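# Eject the pipette tip into the bin, rehang the pipette

## Task

Push the pipette's tip-ejector button, which sits next to its plunger, so the used tip comes off and ends up inside the waste bin. The tip may be let go to drop only once at least half of it already sits below the bin's rim; releasing it from any higher fails the task on the spot. The bin must remain upright. The used tip may contact nothing but the pipette and the bin, and any other contact fails the task on the spot. Afterwards, return the pipette to its rack so it hangs by its finger rest, vertical and at its original hanging height. Nothing counts as done if it stays in place only because the robot is holding it at the end.

## Robot and tools

Robot: one six-joint UR7e-type arm carrying a 16-motor, four-digit right hand (index, middle, ring, thumb). There is only one arm, so every motion argument is a single 24-number row, never a list per arm. Joint ranges (rad): shoulder pan -3.142 to 3.142, shoulder lift and wrists 1-3 -6.283 to 6.283, elbow 0.000 to 3.142.

Frames. The scene frame has its origin on the table top under the arm's base. +z points up, and +y is to the left when facing along +x. Result lines report the hand point in this frame as end_effector_position (m), end_effector_quat_wxyz, and velocities (m/s, rad/s). The hand point is the pinch spot in front of the palm. Its own axes are: +z along the straightened fingers toward the tips; +x across the palm, away from the thumb; +y out of the palm face. The palm face is at y = -0.062 m. Finger knuckles are at z = -0.017 m, and straight tips reach 0.139 m beyond that. A rigid mast on the palm side of the wrist (x +0.05 to +0.10, z -0.16 to -0.11, up to y = +0.06 m) can strike objects. Only the fingertip rubber caps grip well.

The row, 24 numbers, all in [-1, 1]:
1-6: dx, dy, dz, rx, ry, rz. These are an offset, not a pose. They are given in the hand point's own axes and counted from the hand point pose in the most recent result showing it. Before such a result exists in the scene, or for later calls inside one reply, they count from where the robot is when the action begins. A value of 1.0 equals 0.6 m or 180 degrees. rx, ry, rz form one rotation vector. Every row of an action is counted from that same base pose, not from the row before it. All zeros pulls the hand back to the base pose; it does not mean wait. Each step, the command is clipped to within 100 mm and 16 degrees of the measured pose. Position wins over orientation when both can't be met.
7-22: absolute hinge goals for index_mcp, index_abd, index_pip, index_dip, then the same four for middle and ring, then thumb_cmc, thumb_axl, thumb_mcp, thumb_ipl. Each maps linearly between the hinge's two stops. Going toward -1 curls the finger joints toward the palm (_mcp), swings a finger sideways away from the thumb (_abd), or bends the middle and end joints (_pip, _dip). Straight values: _mcp +0.75, _abd 0.00, _pip +0.58, _dip +0.70. For the thumb, thumb_cmc toward -1 brings it from beside the palm round to the front (straight +0.71). thumb_axl rolls it (straight +0.68; a quarter turn is -0.40). thumb_mcp (+0.23) and thumb_ipl (+0.17) bend it.
23: current_limit, a cap on every motor: -1 is 0 mA and +1 is 550 mA, with a floor of 11 mA. A low cap also slows a finger and may leave it unable to lift.
24: speed. The set-point moves at (speed+1)/2 of 5.9 rad/s. At the start these two are +0.4 and -0.6, and the last values sent persist.

Tools.
execute_actions {"actions": [...], "pictures": bool}. An empty list only reports the state. {"rows": [...], "steps": n} plays 1-15 rows over up to 15 steps of 1/30 s, repeating the last row if rows run out. {"steps": n} waits up to 300 steps, counted from the last result, so your reply time is included. A refused call sends nothing.
move {target: row, speed, stop_force} drives the hand point in a straight line toward the target over 0.5-10 s. speed is 0.002-0.5 m/s (default 0.25); rotation is limited to twice that in rad/s. stop_force, 9-40 N, halts the path when the wrist sensor feels that much extra resistance. The arm then backs up two steps and holds. Leave stop_force out when pulling away from a contact, and don't rely on it for rotating moves. The path ignores obstacles.
wait {seconds: 0-10} lets time run without new commands.
zoom_image {camera, region [x0,y0,x1,y1]} gives a closer crop, at most 504x504 px. Cameras: cam_head_left, cam_head_right, cam_high, cam_low (504x504) and cam_wrist (616x616, fisheye).
read_manual gives only licence text.
finished_scene {scene} ends and grades the scene. It cannot be undone.

Results. The move: line reports the ending (done, off_target, moving, held, fault, or contact, meaning stop_force fired) and limits (paced means the pose was clipped; held means some steps were blocked). HELD marks blocked steps. A pose unreachable line means the clearance check changed the command. Hand target appears when nothing is pending. Hand data per motor: hand_goal, hand_measured, hand_current_ma (positive pushes toward -1), hand_state (moving, goal, blocked, overload), plus hand_current_limit and hand_speed. Wrist force and Wrist torque are in hand-point axes. They are noisy, offset by up to about 4 N, and saturate near 50 N.

Cautions. Grip strength grows with how far the goal lies past the object's surface. A motor at 495 mA or more for 5 s shuts down for 10 s. Contact reaching a joint's load limit (135 N m for the big joints, 25.2 for the wrists) or 150 N anywhere freezes the arm for 10 s and cancels the rest of the call. The arm is stiff, so approach firm surfaces slowly and aim only slightly past them. Motors warn at 70 °C and brake at 85 °C. Arm motion lags commands by about 0.17 s. Loose objects may get nudged now and then. Avoid drops, slams, hard pushes, tipping the bin, and knocking anything off the table.

Each tool is called after "Call:" by a JSON object that holds its "api" and its "payload", one argument or row to a line.

## Session

Call:
{"api": "execute_actions", "payload": {
  "actions": []
}}

Scene clock: 0.00 s of 9600.00 s.
end_effector_position=(+0.7261, -0.2135, +0.3192) hand_goal=(+0.754, +0.000, +0.576, +0.696, +0.754, +0.000, +0.576, +0.696, +0.754, +0.000, +0.576, +0.696, +0.714, +0.678, +0.226, +0.168) hand_measured=(+0.754, +0.000, +0.576, +0.696, +0.754, +0.000, +0.576, +0.696, +0.754, +0.000, +0.576, +0.696, +0.714, +0.678, +0.226, +0.168) hand_current_ma=(+0, +0, +0, +0, +0, +0, +0, +0, +0, +0, +0, +0, +0, +0, +0, +0) hand_state=(goal, goal, goal, goal, goal, goal, goal, goal, goal, goal, goal, goal, goal, goal, goal, goal) hand_current_limit=0.40 hand_speed=-0.60 end_effector_quat_wxyz=(+0.044, +0.179, +0.974, +0.132) end_effector_velocity=(-0.000, -0.000, +0.000) end_effector_angular_velocity=(+0.001, +0.001, -0.000)
Joint positions: [-0.661 -1.001  1.188 -1.712 -1.285 -1.887]
Joint velocities: [-0.    -0.001  0.001  0.001  0.    -0.   ]
Wrist force (N, on the end effector, along its own x y z axes, offset not removed): no reading
Wrist torque (N m, same axes, about the end effector's origin, offset not removed): no reading
Hand target: +0.726, -0.214, +0.319; +0.044, +0.179, +0.974, +0.132

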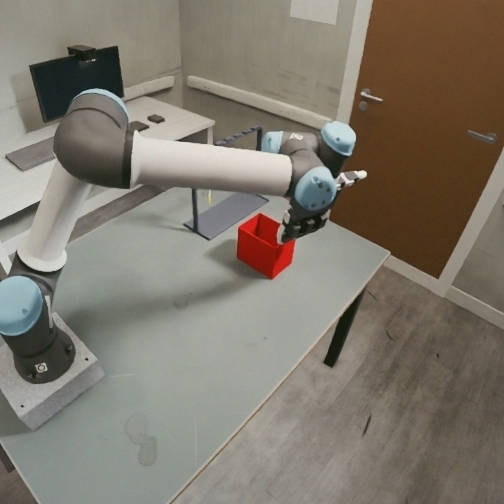

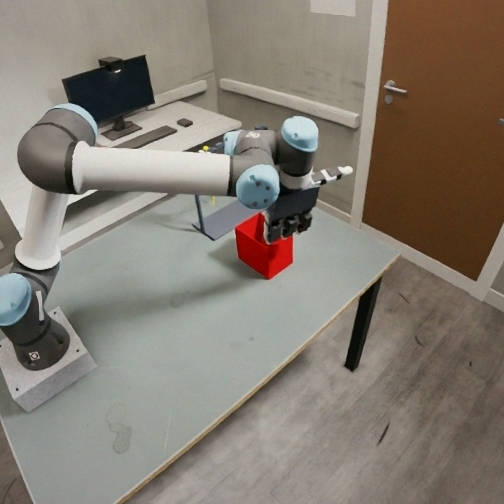

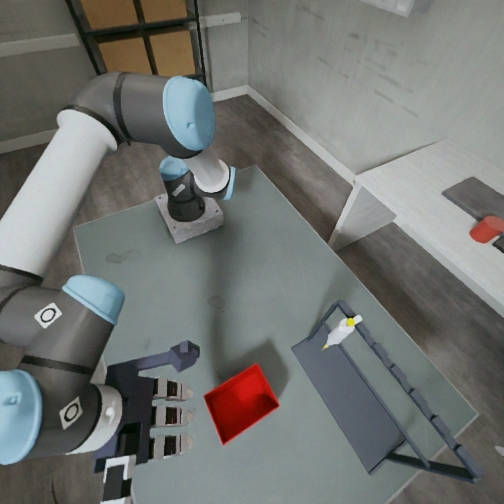

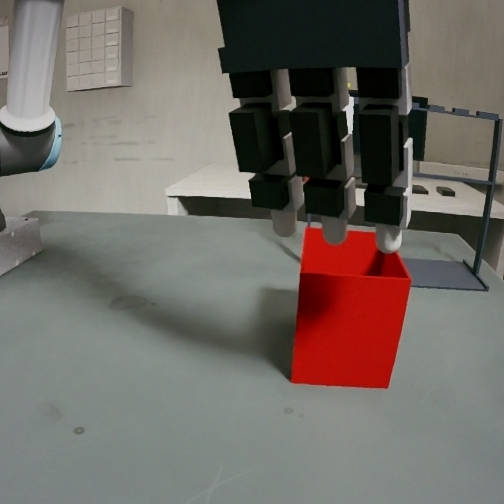

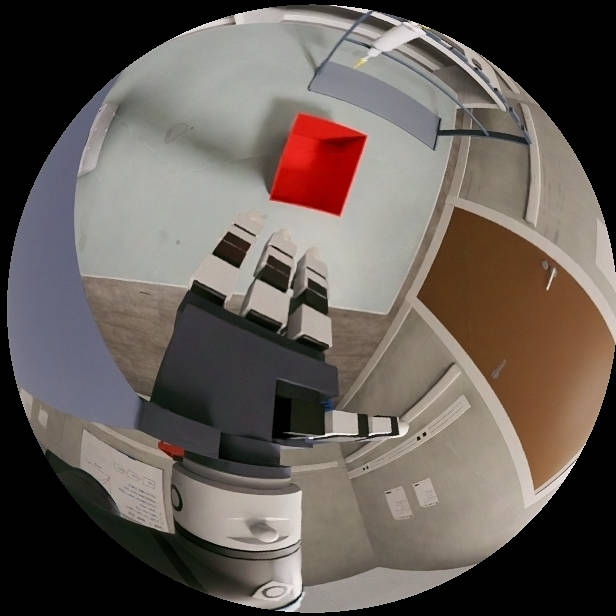

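Call:
{"api": "move", "payload": {
  "target": [0.55,-0.2,-0.1,0,0,0,0.75,0,0.58,0.7,0.75,0,0.58,0.7,0.75,0,0.58,0.7,0.71,0.68,0.23,0.17,0.4,-0.6]
}}

Call:
{"api": "zoom_image", "payload": {
  "camera": "cam_low",
  "region": [264,60,504,300]
}}

Call:
{"api": "zoom_image", "payload": {
  "camera": "cam_high",
  "region": [290,280,400,390]
}}

Scene clock: 6.43 s of 9600.00 s.
end_effector_position=(+0.3700, -0.2170, +0.3318) hand_goal=(+0.750, +0.000, +0.580, +0.700, +0.750, +0.000, +0.580, +0.700, +0.750, +0.000, +0.580, +0.700, +0.710, +0.680, +0.230, +0.170) hand_measured=(+0.754, +0.000, +0.578, +0.698, +0.754, +0.000, +0.578, +0.698, +0.754, +0.000, +0.578, +0.698, +0.714, +0.678, +0.222, +0.168) hand_current_ma=(+19, +0, -10, -13, +20, +0, -10, -12, +19, +0, -10, -13, +26, -14, -53, -16) hand_state=(goal, goal, goal, goal, goal, goal, goal, goal, goal, goal, goal, goal, goal, goal, goal, goal) hand_current_limit=0.40 hand_speed=-0.60 end_effector_quat_wxyz=(+0.043, +0.179, +0.974, +0.132) end_effector_velocity=(-0.002, -0.000, +0.001) end_effector_angular_velocity=(-0.001, -0.001, +0.000)
Joint positions: [-1.168 -1.679  1.976 -1.686 -1.345 -2.409]
Joint velocities: [-0.005 -0.004  0.002  0.003 -0.    -0.006]
Wrist force (N, on the end effector, along its own x y z axes, offset not removed): [1.0 0.7 -2.1]
Wrist torque (N m, same axes, about the end effector's origin, offset not removed): [0.19 0.10 0.08]
Hand target: +0.370, -0.217, +0.332; +0.043, +0.179, +0.974, +0.132
Off the commanded pose: 0.001 m, 0 deg.
After step 90, 1.33 s passed at rest.
move: done
camera_calibration (this result's frames):
cam_wrist: T_world_to_cam=[[0.951459, 0.231576, 0.202725, -0.340099], [0.0774877, -0.817704, 0.5704, -0.440182], [0.29786, -0.527004, -0.795956, 0.171406], [0, 0, 0, 1]] pos_world=[0.306644, -0.190848, 0.456459]

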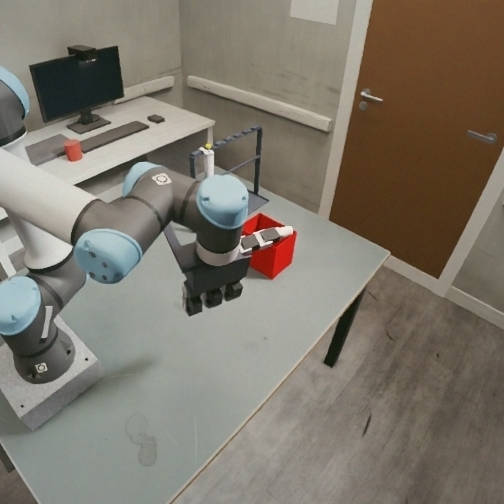

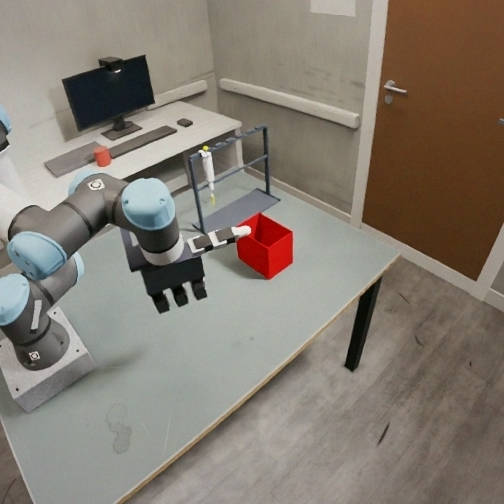

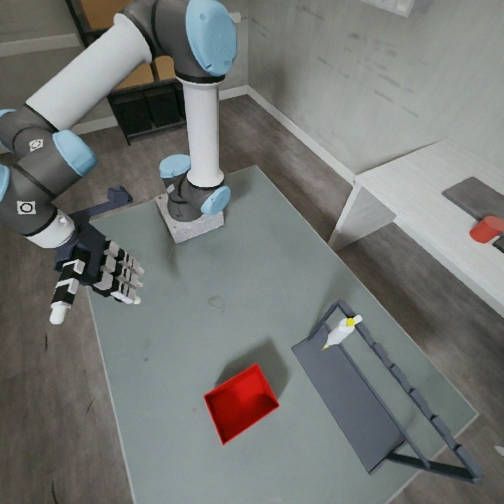

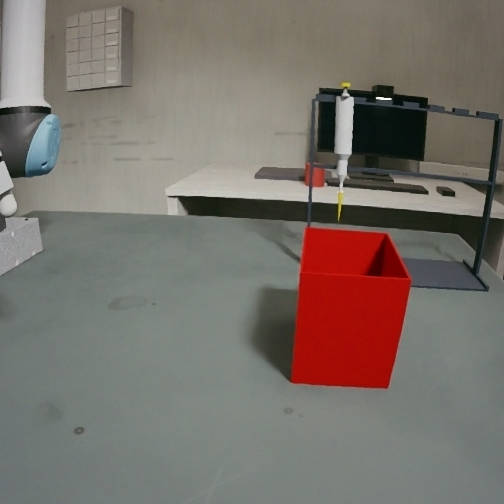

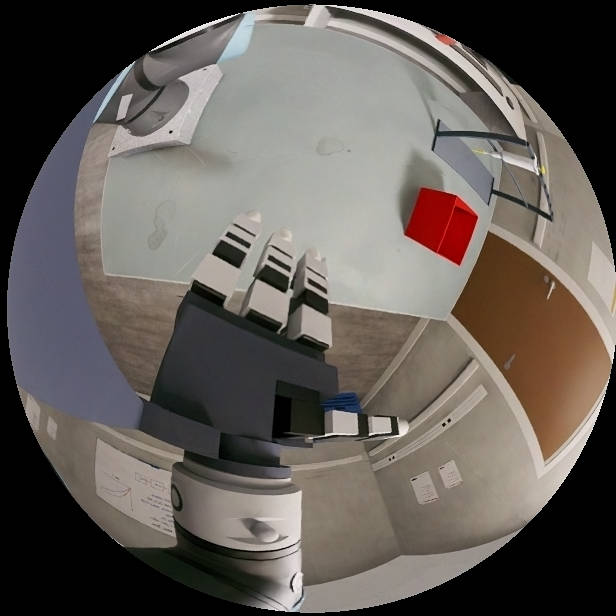

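Region (264, 60, 504, 300) of cam_low's 504x504 image, scaled by 2.100, with more detail than that image has.

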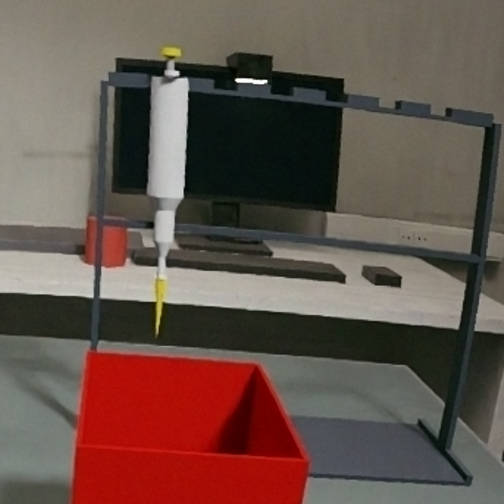

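Region (290, 280, 400, 390) of cam_high's 504x504 image, scaled by 4.582, with more detail than that image has.

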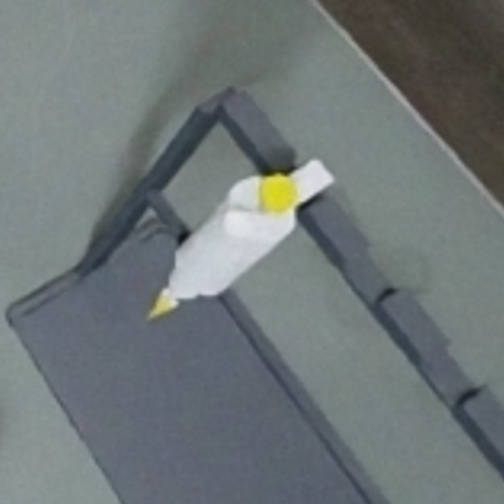

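Call:
{"api": "zoom_image", "payload": {
  "camera": "cam_low",
  "region": [305,70,385,150]
}}

Call:
{"api": "zoom_image", "payload": {
  "camera": "cam_head_right",
  "region": [175,135,255,215]
}}

Call:
{"api": "zoom_image", "payload": {
  "camera": "cam_high",
  "region": [325,300,375,350]
}}

Region (305, 70, 385, 150) of cam_low's 504x504 image, scaled by 6.300, with more detail than that image has.

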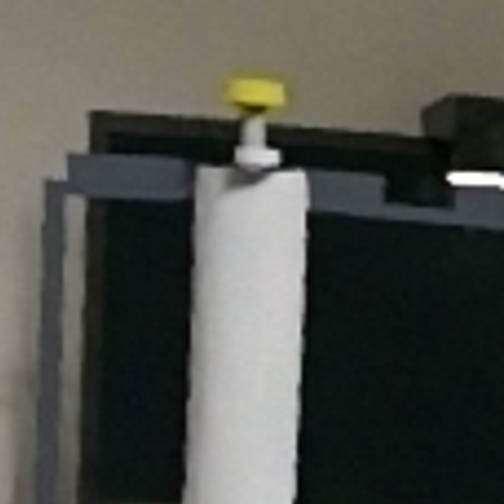

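Region (175, 135, 255, 215) of cam_head_right's 504x504 image, scaled by 6.300, with more detail than that image has.

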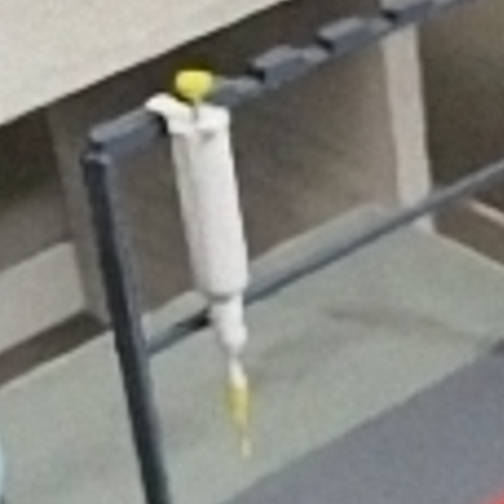

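Region (325, 300, 375, 350) of cam_high's 504x504 image, scaled by 10.080, with more detail than that image has.

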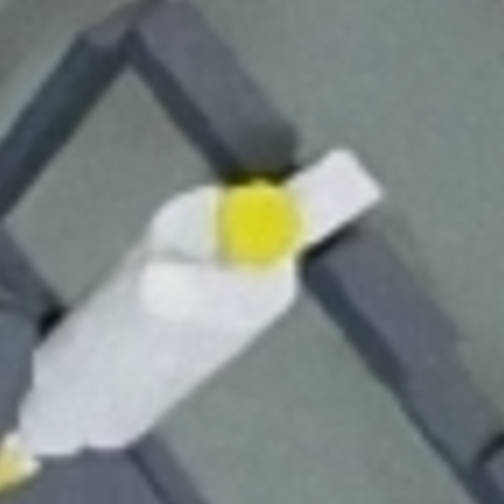

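Call:
{"api": "move", "payload": {
  "target": [-0.225,0.44,0.19,-0.134,-0.422,-0.253,0.75,0,0.58,0.7,0.75,0,0.58,0.7,0.97,0,0.9,0.7,0.71,0.68,0.23,0.17,0.4,-0.6]
}}

Scene clock: 36.50 s of 9600.00 s.
end_effector_position=(+0.6007, -0.0002, +0.2995) hand_goal=(+0.750, +0.000, +0.580, +0.700, +0.750, +0.000, +0.580, +0.700, +0.970, +0.000, +0.900, +0.700, +0.710, +0.680, +0.230, +0.170) hand_measured=(+0.752, -0.002, +0.578, +0.698, +0.752, -0.002, +0.578, +0.698, +0.968, -0.002, +0.898, +0.698, +0.714, +0.678, +0.228, +0.168) hand_current_ma=(+13, -12, -10, -13, +13, -13, -10, -12, -13, -10, -14, -13, +18, -14, -14, -16) hand_state=(goal, goal, goal, goal, goal, goal, goal, goal, goal, goal, goal, goal, goal, goal, goal, goal) hand_current_limit=0.40 hand_speed=-0.60 end_effector_quat_wxyz=(+0.690, -0.152, +0.691, +0.153) end_effector_velocity=(+0.001, -0.000, +0.000) end_effector_angular_velocity=(+0.007, -0.015, -0.004)
Joint positions: [-0.672 -0.798  1.986 -4.351 -0.454 -1.547]
Joint velocities: [ 0.003  0.013 -0.014 -0.037 -0.007  0.035]
Wrist force (N, on the end effector, along its own x y z axes, offset not removed): [-1.8 -0.8 -2.9]
Wrist torque (N m, same axes, about the end effector's origin, offset not removed): [-0.04 0.26 -0.11]
Hand target: +0.601, -0.000, +0.299; +0.691, -0.151, +0.691, +0.153
Off the commanded pose: 0.001 m, 0 deg.
After step 90, 23.17 s passed at rest.
move: done
camera_calibration (this result's frames):
cam_wrist: T_world_to_cam=[[-0.256976, 0.523477, 0.812364, -0.0598165], [-0.433761, -0.813642, 0.387089, 0.099713], [0.863606, -0.252899, 0.43615, -0.517582], [0, 0, 0, 1]] pos_world=[0.474867, -0.0184527, 0.235738]

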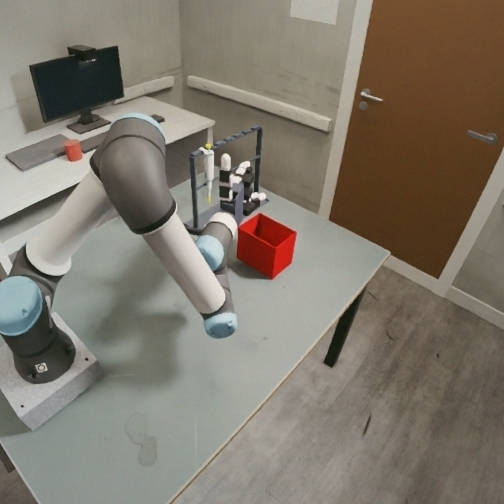

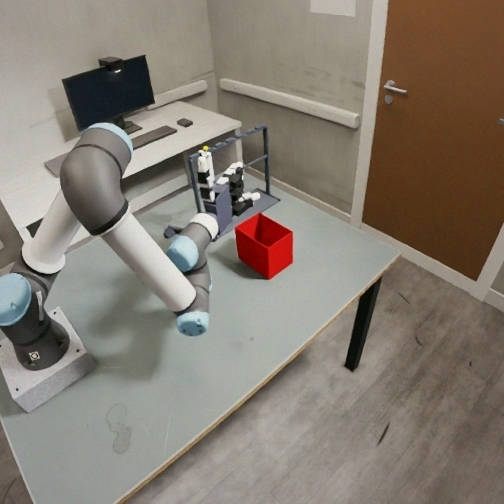

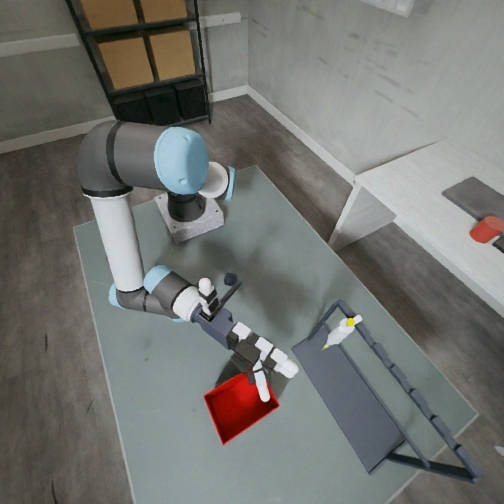

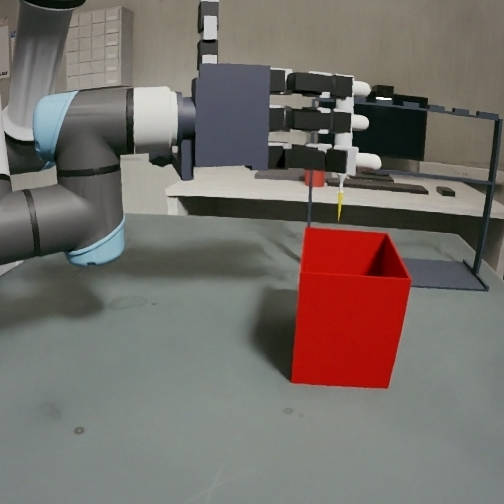

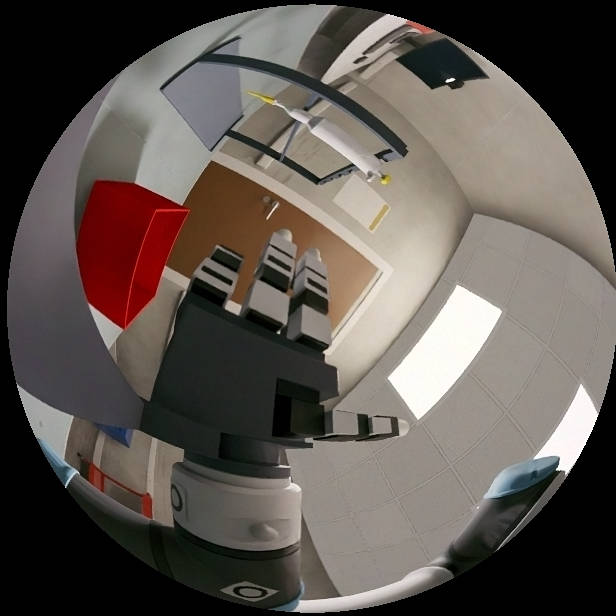

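Call:
{"api": "move", "payload": {
  "target": [0.112,0.08,0.301,0,0,0,0.75,0,0.58,0.7,0.75,0,0.58,0.7,0.97,0,0.9,0.7,0.71,0.68,0.23,0.17,0.4,-0.6],
  "speed": 0.15
}}

Call:
{"api": "zoom_image", "payload": {
  "camera": "cam_high",
  "region": [240,260,420,440]
}}

Call:
{"api": "zoom_image", "payload": {
  "camera": "cam_low",
  "region": [264,40,504,280]
}}

Scene clock: 41.63 s of 9600.00 s.
end_effector_position=(+0.7437, +0.1197, +0.2324) hand_goal=(+0.750, +0.000, +0.580, +0.700, +0.750, +0.000, +0.580, +0.700, +0.970, +0.000, +0.900, +0.700, +0.710, +0.680, +0.230, +0.170) hand_measured=(+0.752, -0.002, +0.578, +0.698, +0.752, -0.004, +0.578, +0.698, +0.968, -0.002, +0.898, +0.698, +0.712, +0.678, +0.228, +0.168) hand_current_ma=(+12, -13, -10, -13, +13, -13, -10, -12, -11, -11, -13, -13, +16, -14, -12, -15) hand_state=(goal, goal, goal, goal, goal, goal, goal, goal, goal, goal, goal, goal, goal, goal, goal, goal) hand_current_limit=0.40 hand_speed=-0.60 end_effector_quat_wxyz=(+0.690, -0.152, +0.691, +0.153) end_effector_velocity=(+0.002, +0.001, -0.001) end_effector_angular_velocity=(+0.000, +0.000, -0.000)
Joint positions: [-0.32  -0.536  1.593 -4.212 -0.806 -1.557]
Joint velocities: [ 0.003  0.004 -0.008  0.004 -0.003 -0.   ]
Wrist force (N, on the end effector, along its own x y z axes, offset not removed): [-0.5 -4.1 -0.3]
Wrist torque (N m, same axes, about the end effector's origin, offset not removed): [-0.64 0.13 -0.11]
Hand target: +0.744, +0.120, +0.232; +0.690, -0.152, +0.691, +0.153
Off the commanded pose: 0.001 m, 0 deg.
After step 90, 0.23 s passed at rest.
move: done
camera_calibration (this result's frames):
cam_wrist: T_world_to_cam=[[-0.257199, 0.523095, 0.812539, -0.0311773], [-0.433893, -0.813817, 0.386574, 0.285537], [0.863473, -0.253129, 0.43628, -0.581394], [0, 0, 0, 1]] pos_world=[0.617892, 0.101516, 0.168602]

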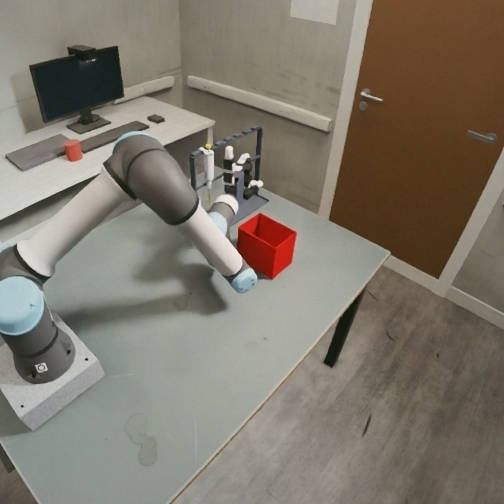

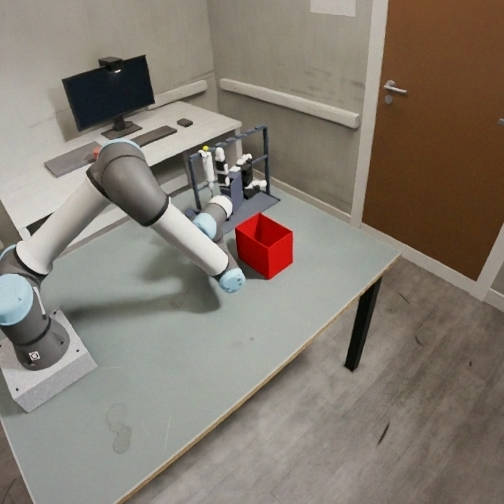

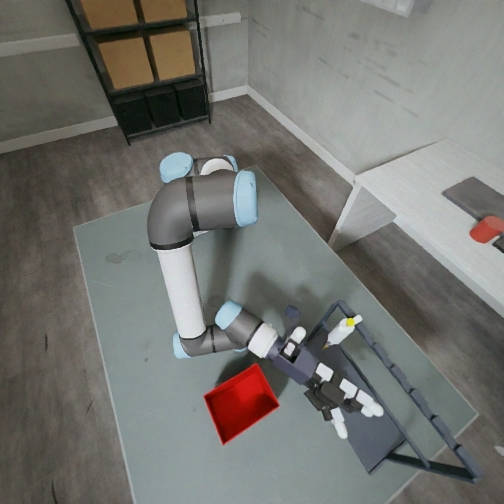

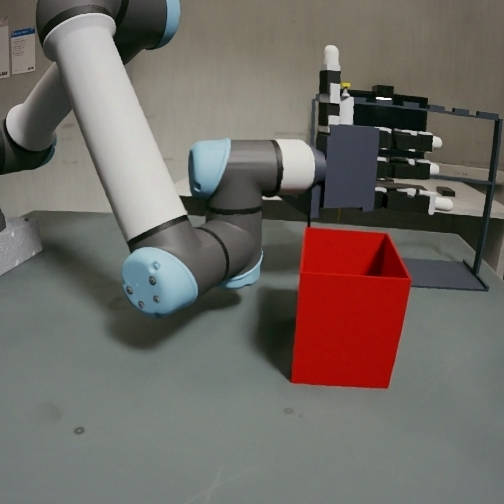

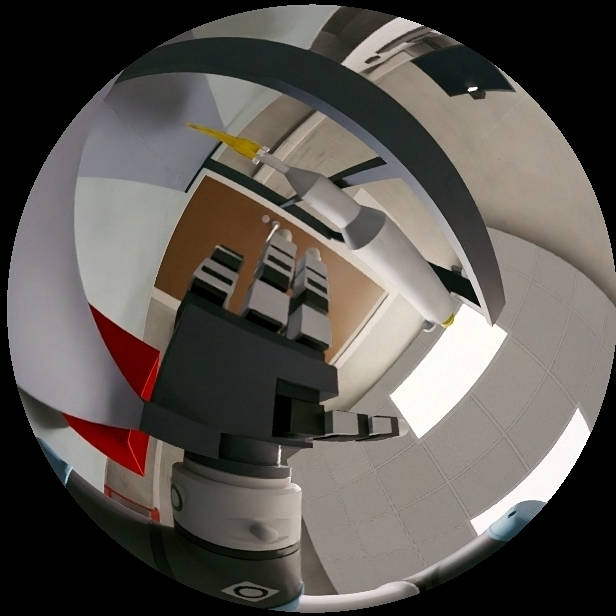

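Region (240, 260, 420, 440) of cam_high's 504x504 image, scaled by 2.800, with more detail than that image has.

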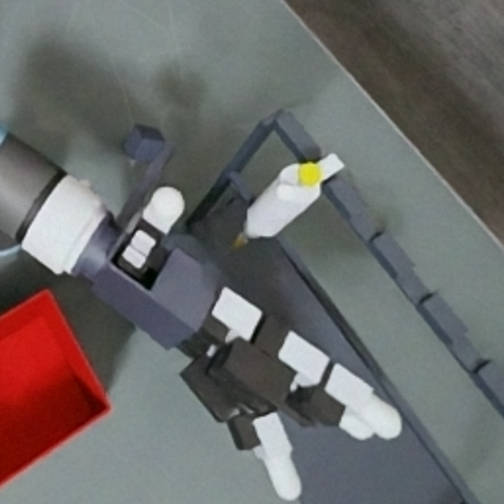

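Region (264, 40, 504, 280) of cam_low's 504x504 image, scaled by 2.100, with more detail than that image has.

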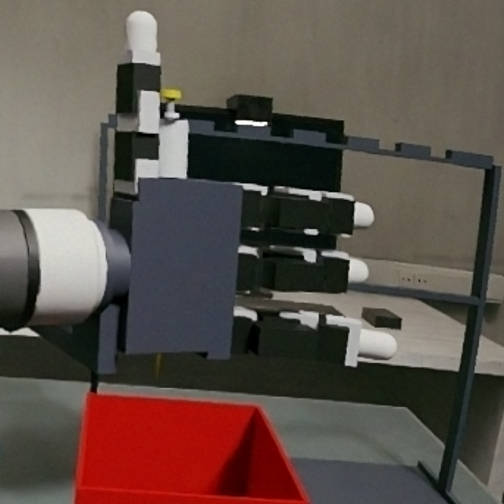

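Call:
{"api": "move", "payload": {
  "target": [-0.025,0.083,0.039,0,0,0,0.75,0,0.58,0.7,0.75,0,0.58,0.7,0.97,0,0.9,0.7,0.71,0.68,0.23,0.17,0.4,-0.6],
  "speed": 0.05
}}

Call:
{"api": "zoom_image", "payload": {
  "camera": "cam_high",
  "region": [280,270,420,410]
}}

Call:
{"api": "zoom_image", "payload": {
  "camera": "cam_low",
  "region": [264,40,504,280]
}}

Scene clock: 47.47 s of 9600.00 s.
end_effector_position=(+0.7440, +0.1745, +0.2475) hand_goal=(+0.750, +0.000, +0.580, +0.700, +0.750, +0.000, +0.580, +0.700, +0.970, +0.000, +0.900, +0.700, +0.710, +0.680, +0.230, +0.170) hand_measured=(+0.752, -0.002, +0.578, +0.698, +0.752, -0.004, +0.578, +0.698, +0.968, -0.002, +0.898, +0.698, +0.712, +0.678, +0.228, +0.168) hand_current_ma=(+12, -13, -10, -13, +12, -14, -10, -12, -11, -11, -13, -13, +16, -14, -12, -15) hand_state=(goal, goal, goal, goal, goal, goal, goal, goal, goal, goal, goal, goal, goal, goal, goal, goal) hand_current_limit=0.40 hand_speed=-0.60 end_effector_quat_wxyz=(+0.690, -0.151, +0.691, +0.153) end_effector_velocity=(+0.000, +0.002, +0.000) end_effector_angular_velocity=(-0.001, -0.000, -0.000)
Joint positions: [-0.225 -0.571  1.613 -4.196 -0.901 -1.558]
Joint velocities: [ 0.004 -0.001  0.     0.001 -0.004 -0.001]
Wrist force (N, on the end effector, along its own x y z axes, offset not removed): [-0.3 2.0 -1.6]
Wrist torque (N m, same axes, about the end effector's origin, offset not removed): [0.23 0.21 0.03]
Hand target: +0.744, +0.175, +0.248; +0.690, -0.151, +0.691, +0.153
Off the commanded pose: 0.000 m, 0 deg.
After step 90, 1.30 s passed at rest.
move: done
camera_calibration (this result's frames):
cam_wrist: T_world_to_cam=[[-0.257244, 0.52296, 0.812612, -0.0720402], [-0.433902, -0.813885, 0.38642, 0.324403], [0.863455, -0.25319, 0.43628, -0.574364], [0, 0, 0, 1]] pos_world=[0.618165, 0.156277, 0.183769]

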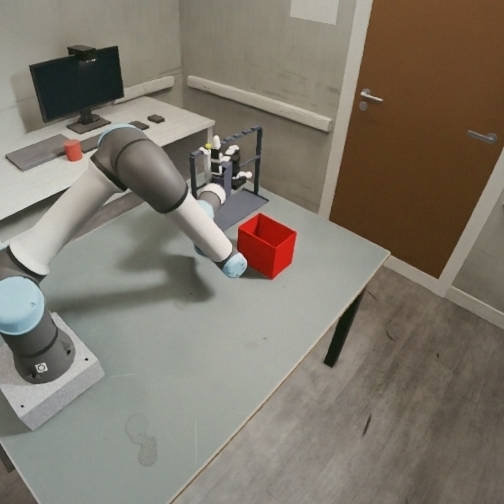

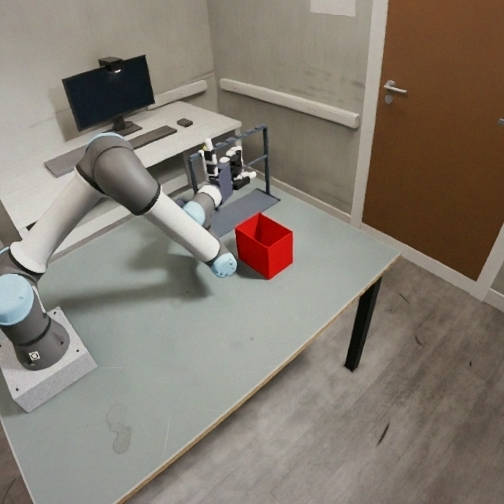

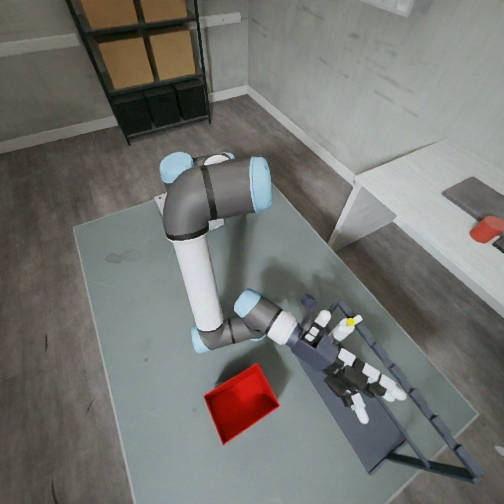

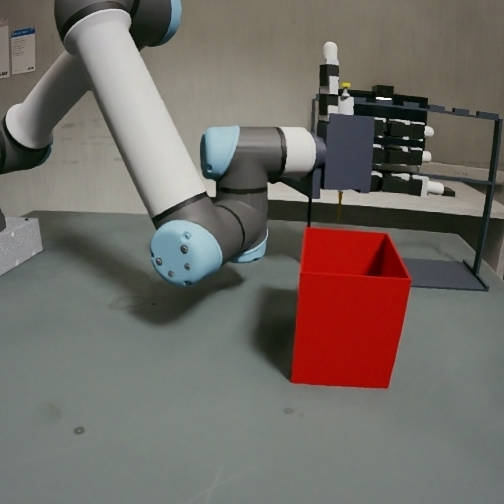

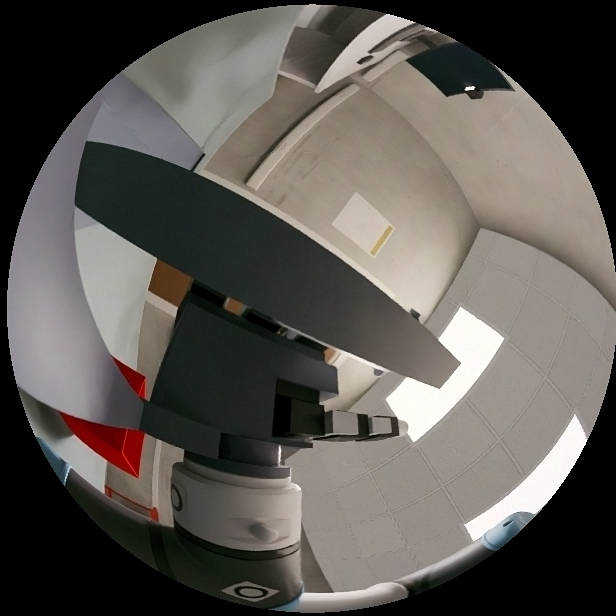

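Region (280, 270, 420, 410) of cam_high's 504x504 image, scaled by 3.600, with more detail than that image has.

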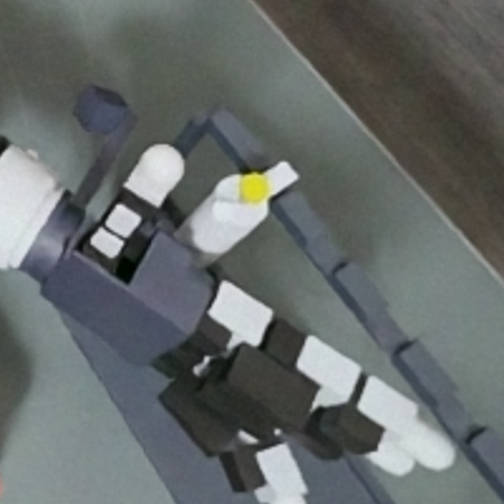

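Region (264, 40, 504, 280) of cam_low's 504x504 image, scaled by 2.100, with more detail than that image has.

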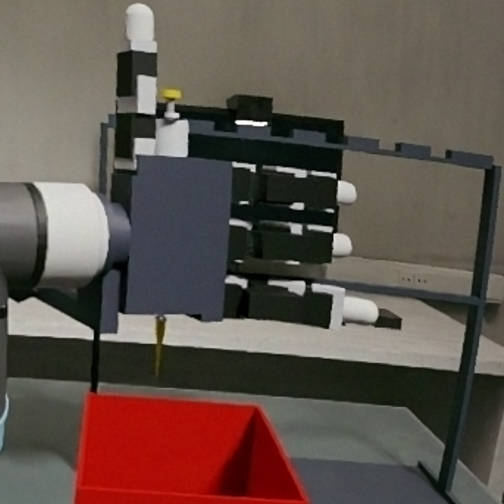

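Centred. Advance.

Call:
{"api": "move", "payload": {
  "target": [0,0.036,0.017,0,0,0,0.75,0,0.58,0.7,0.75,0,0.58,0.7,0.97,0,0.9,0.7,0.71,0.68,0.23,0.17,0.4,-0.6],
  "speed": 0.02
}}

Call:
{"api": "zoom_image", "payload": {
  "camera": "cam_high",
  "region": [300,280,400,380]
}}

Scene clock: 51.00 s of 9600.00 s.
end_effector_position=(+0.7441, +0.1981, +0.2477) hand_goal=(+0.750, +0.000, +0.580, +0.700, +0.750, +0.000, +0.580, +0.700, +0.970, +0.000, +0.900, +0.700, +0.710, +0.680, +0.230, +0.170) hand_measured=(+0.752, -0.002, +0.578, +0.698, +0.752, -0.004, +0.578, +0.698, +0.968, -0.002, +0.898, +0.698, +0.712, +0.678, +0.228, +0.168) hand_current_ma=(+12, -13, -10, -13, +12, -14, -10, -12, -11, -11, -13, -13, +16, -14, -12, -15) hand_state=(goal, goal, goal, goal, goal, goal, goal, goal, goal, goal, goal, goal, goal, goal, goal, goal) hand_current_limit=0.40 hand_speed=-0.60 end_effector_quat_wxyz=(+0.690, -0.151, +0.691, +0.153) end_effector_velocity=(+0.000, +0.002, -0.000) end_effector_angular_velocity=(-0.000, +0.000, -0.000)
Joint positions: [-0.183 -0.571  1.611 -4.194 -0.943 -1.559]
Joint velocities: [ 0.004  0.    -0.001  0.001 -0.004 -0.   ]
Wrist force (N, on the end effector, along its own x y z axes, offset not removed): [-3.1 -0.4 0.1]
Wrist torque (N m, same axes, about the end effector's origin, offset not removed): [-0.03 0.39 -0.19]
Hand target: +0.744, +0.198, +0.248; +0.690, -0.151, +0.691, +0.153
Off the commanded pose: 0.000 m, 0 deg.
move: done
camera_calibration (this result's frames):
cam_wrist: T_world_to_cam=[[-0.257301, 0.522909, 0.812627, -0.0844304], [-0.433921, -0.813911, 0.386343, 0.343685], [0.863428, -0.25321, 0.436322, -0.56854], [0, 0, 0, 1]] pos_world=[0.618302, 0.179918, 0.183897]

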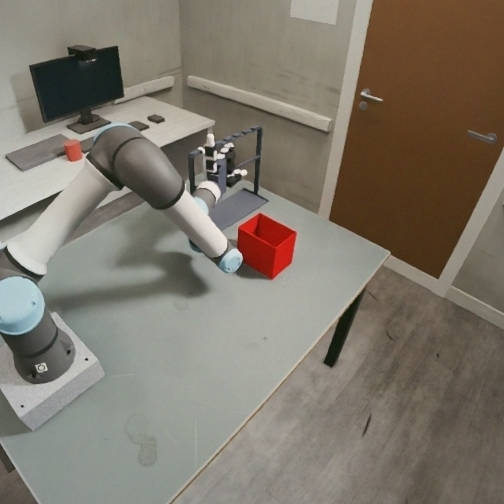

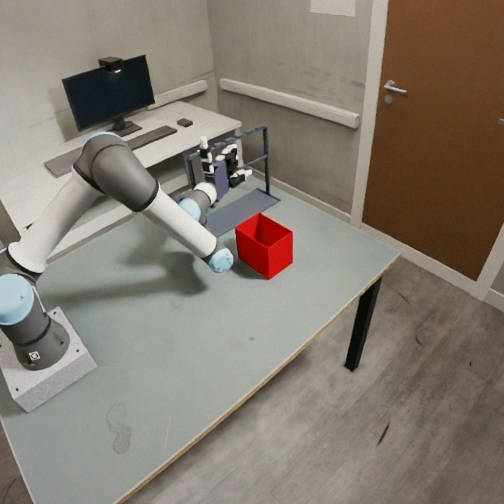

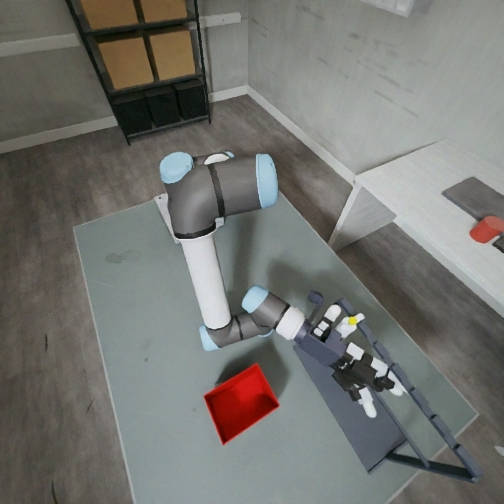

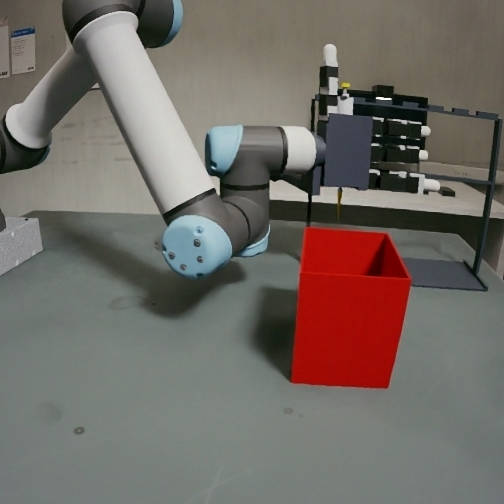

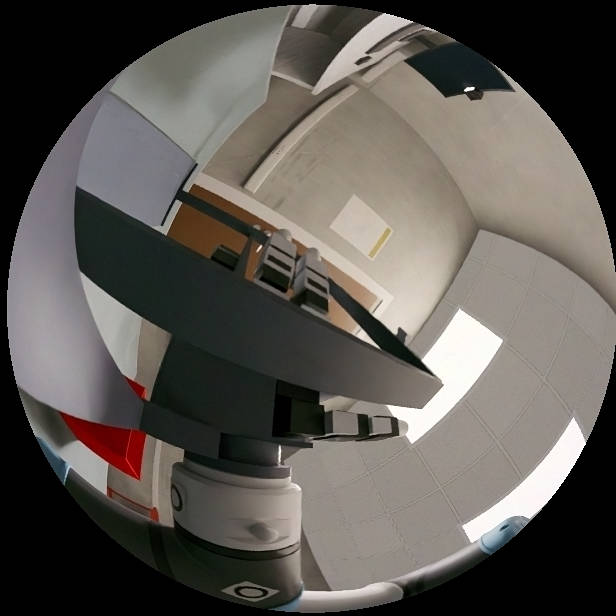

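Region (300, 280, 400, 380) of cam_high's 504x504 image, scaled by 5.040, with more detail than that image has.

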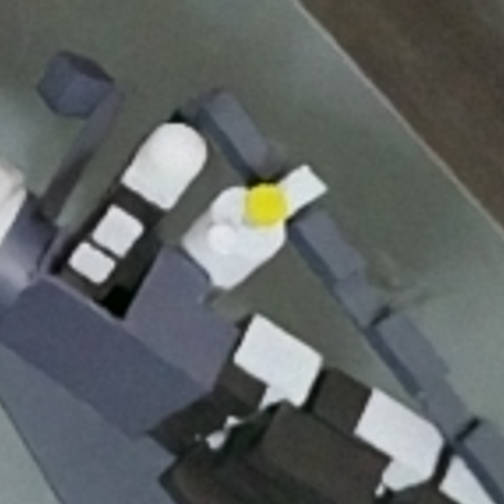

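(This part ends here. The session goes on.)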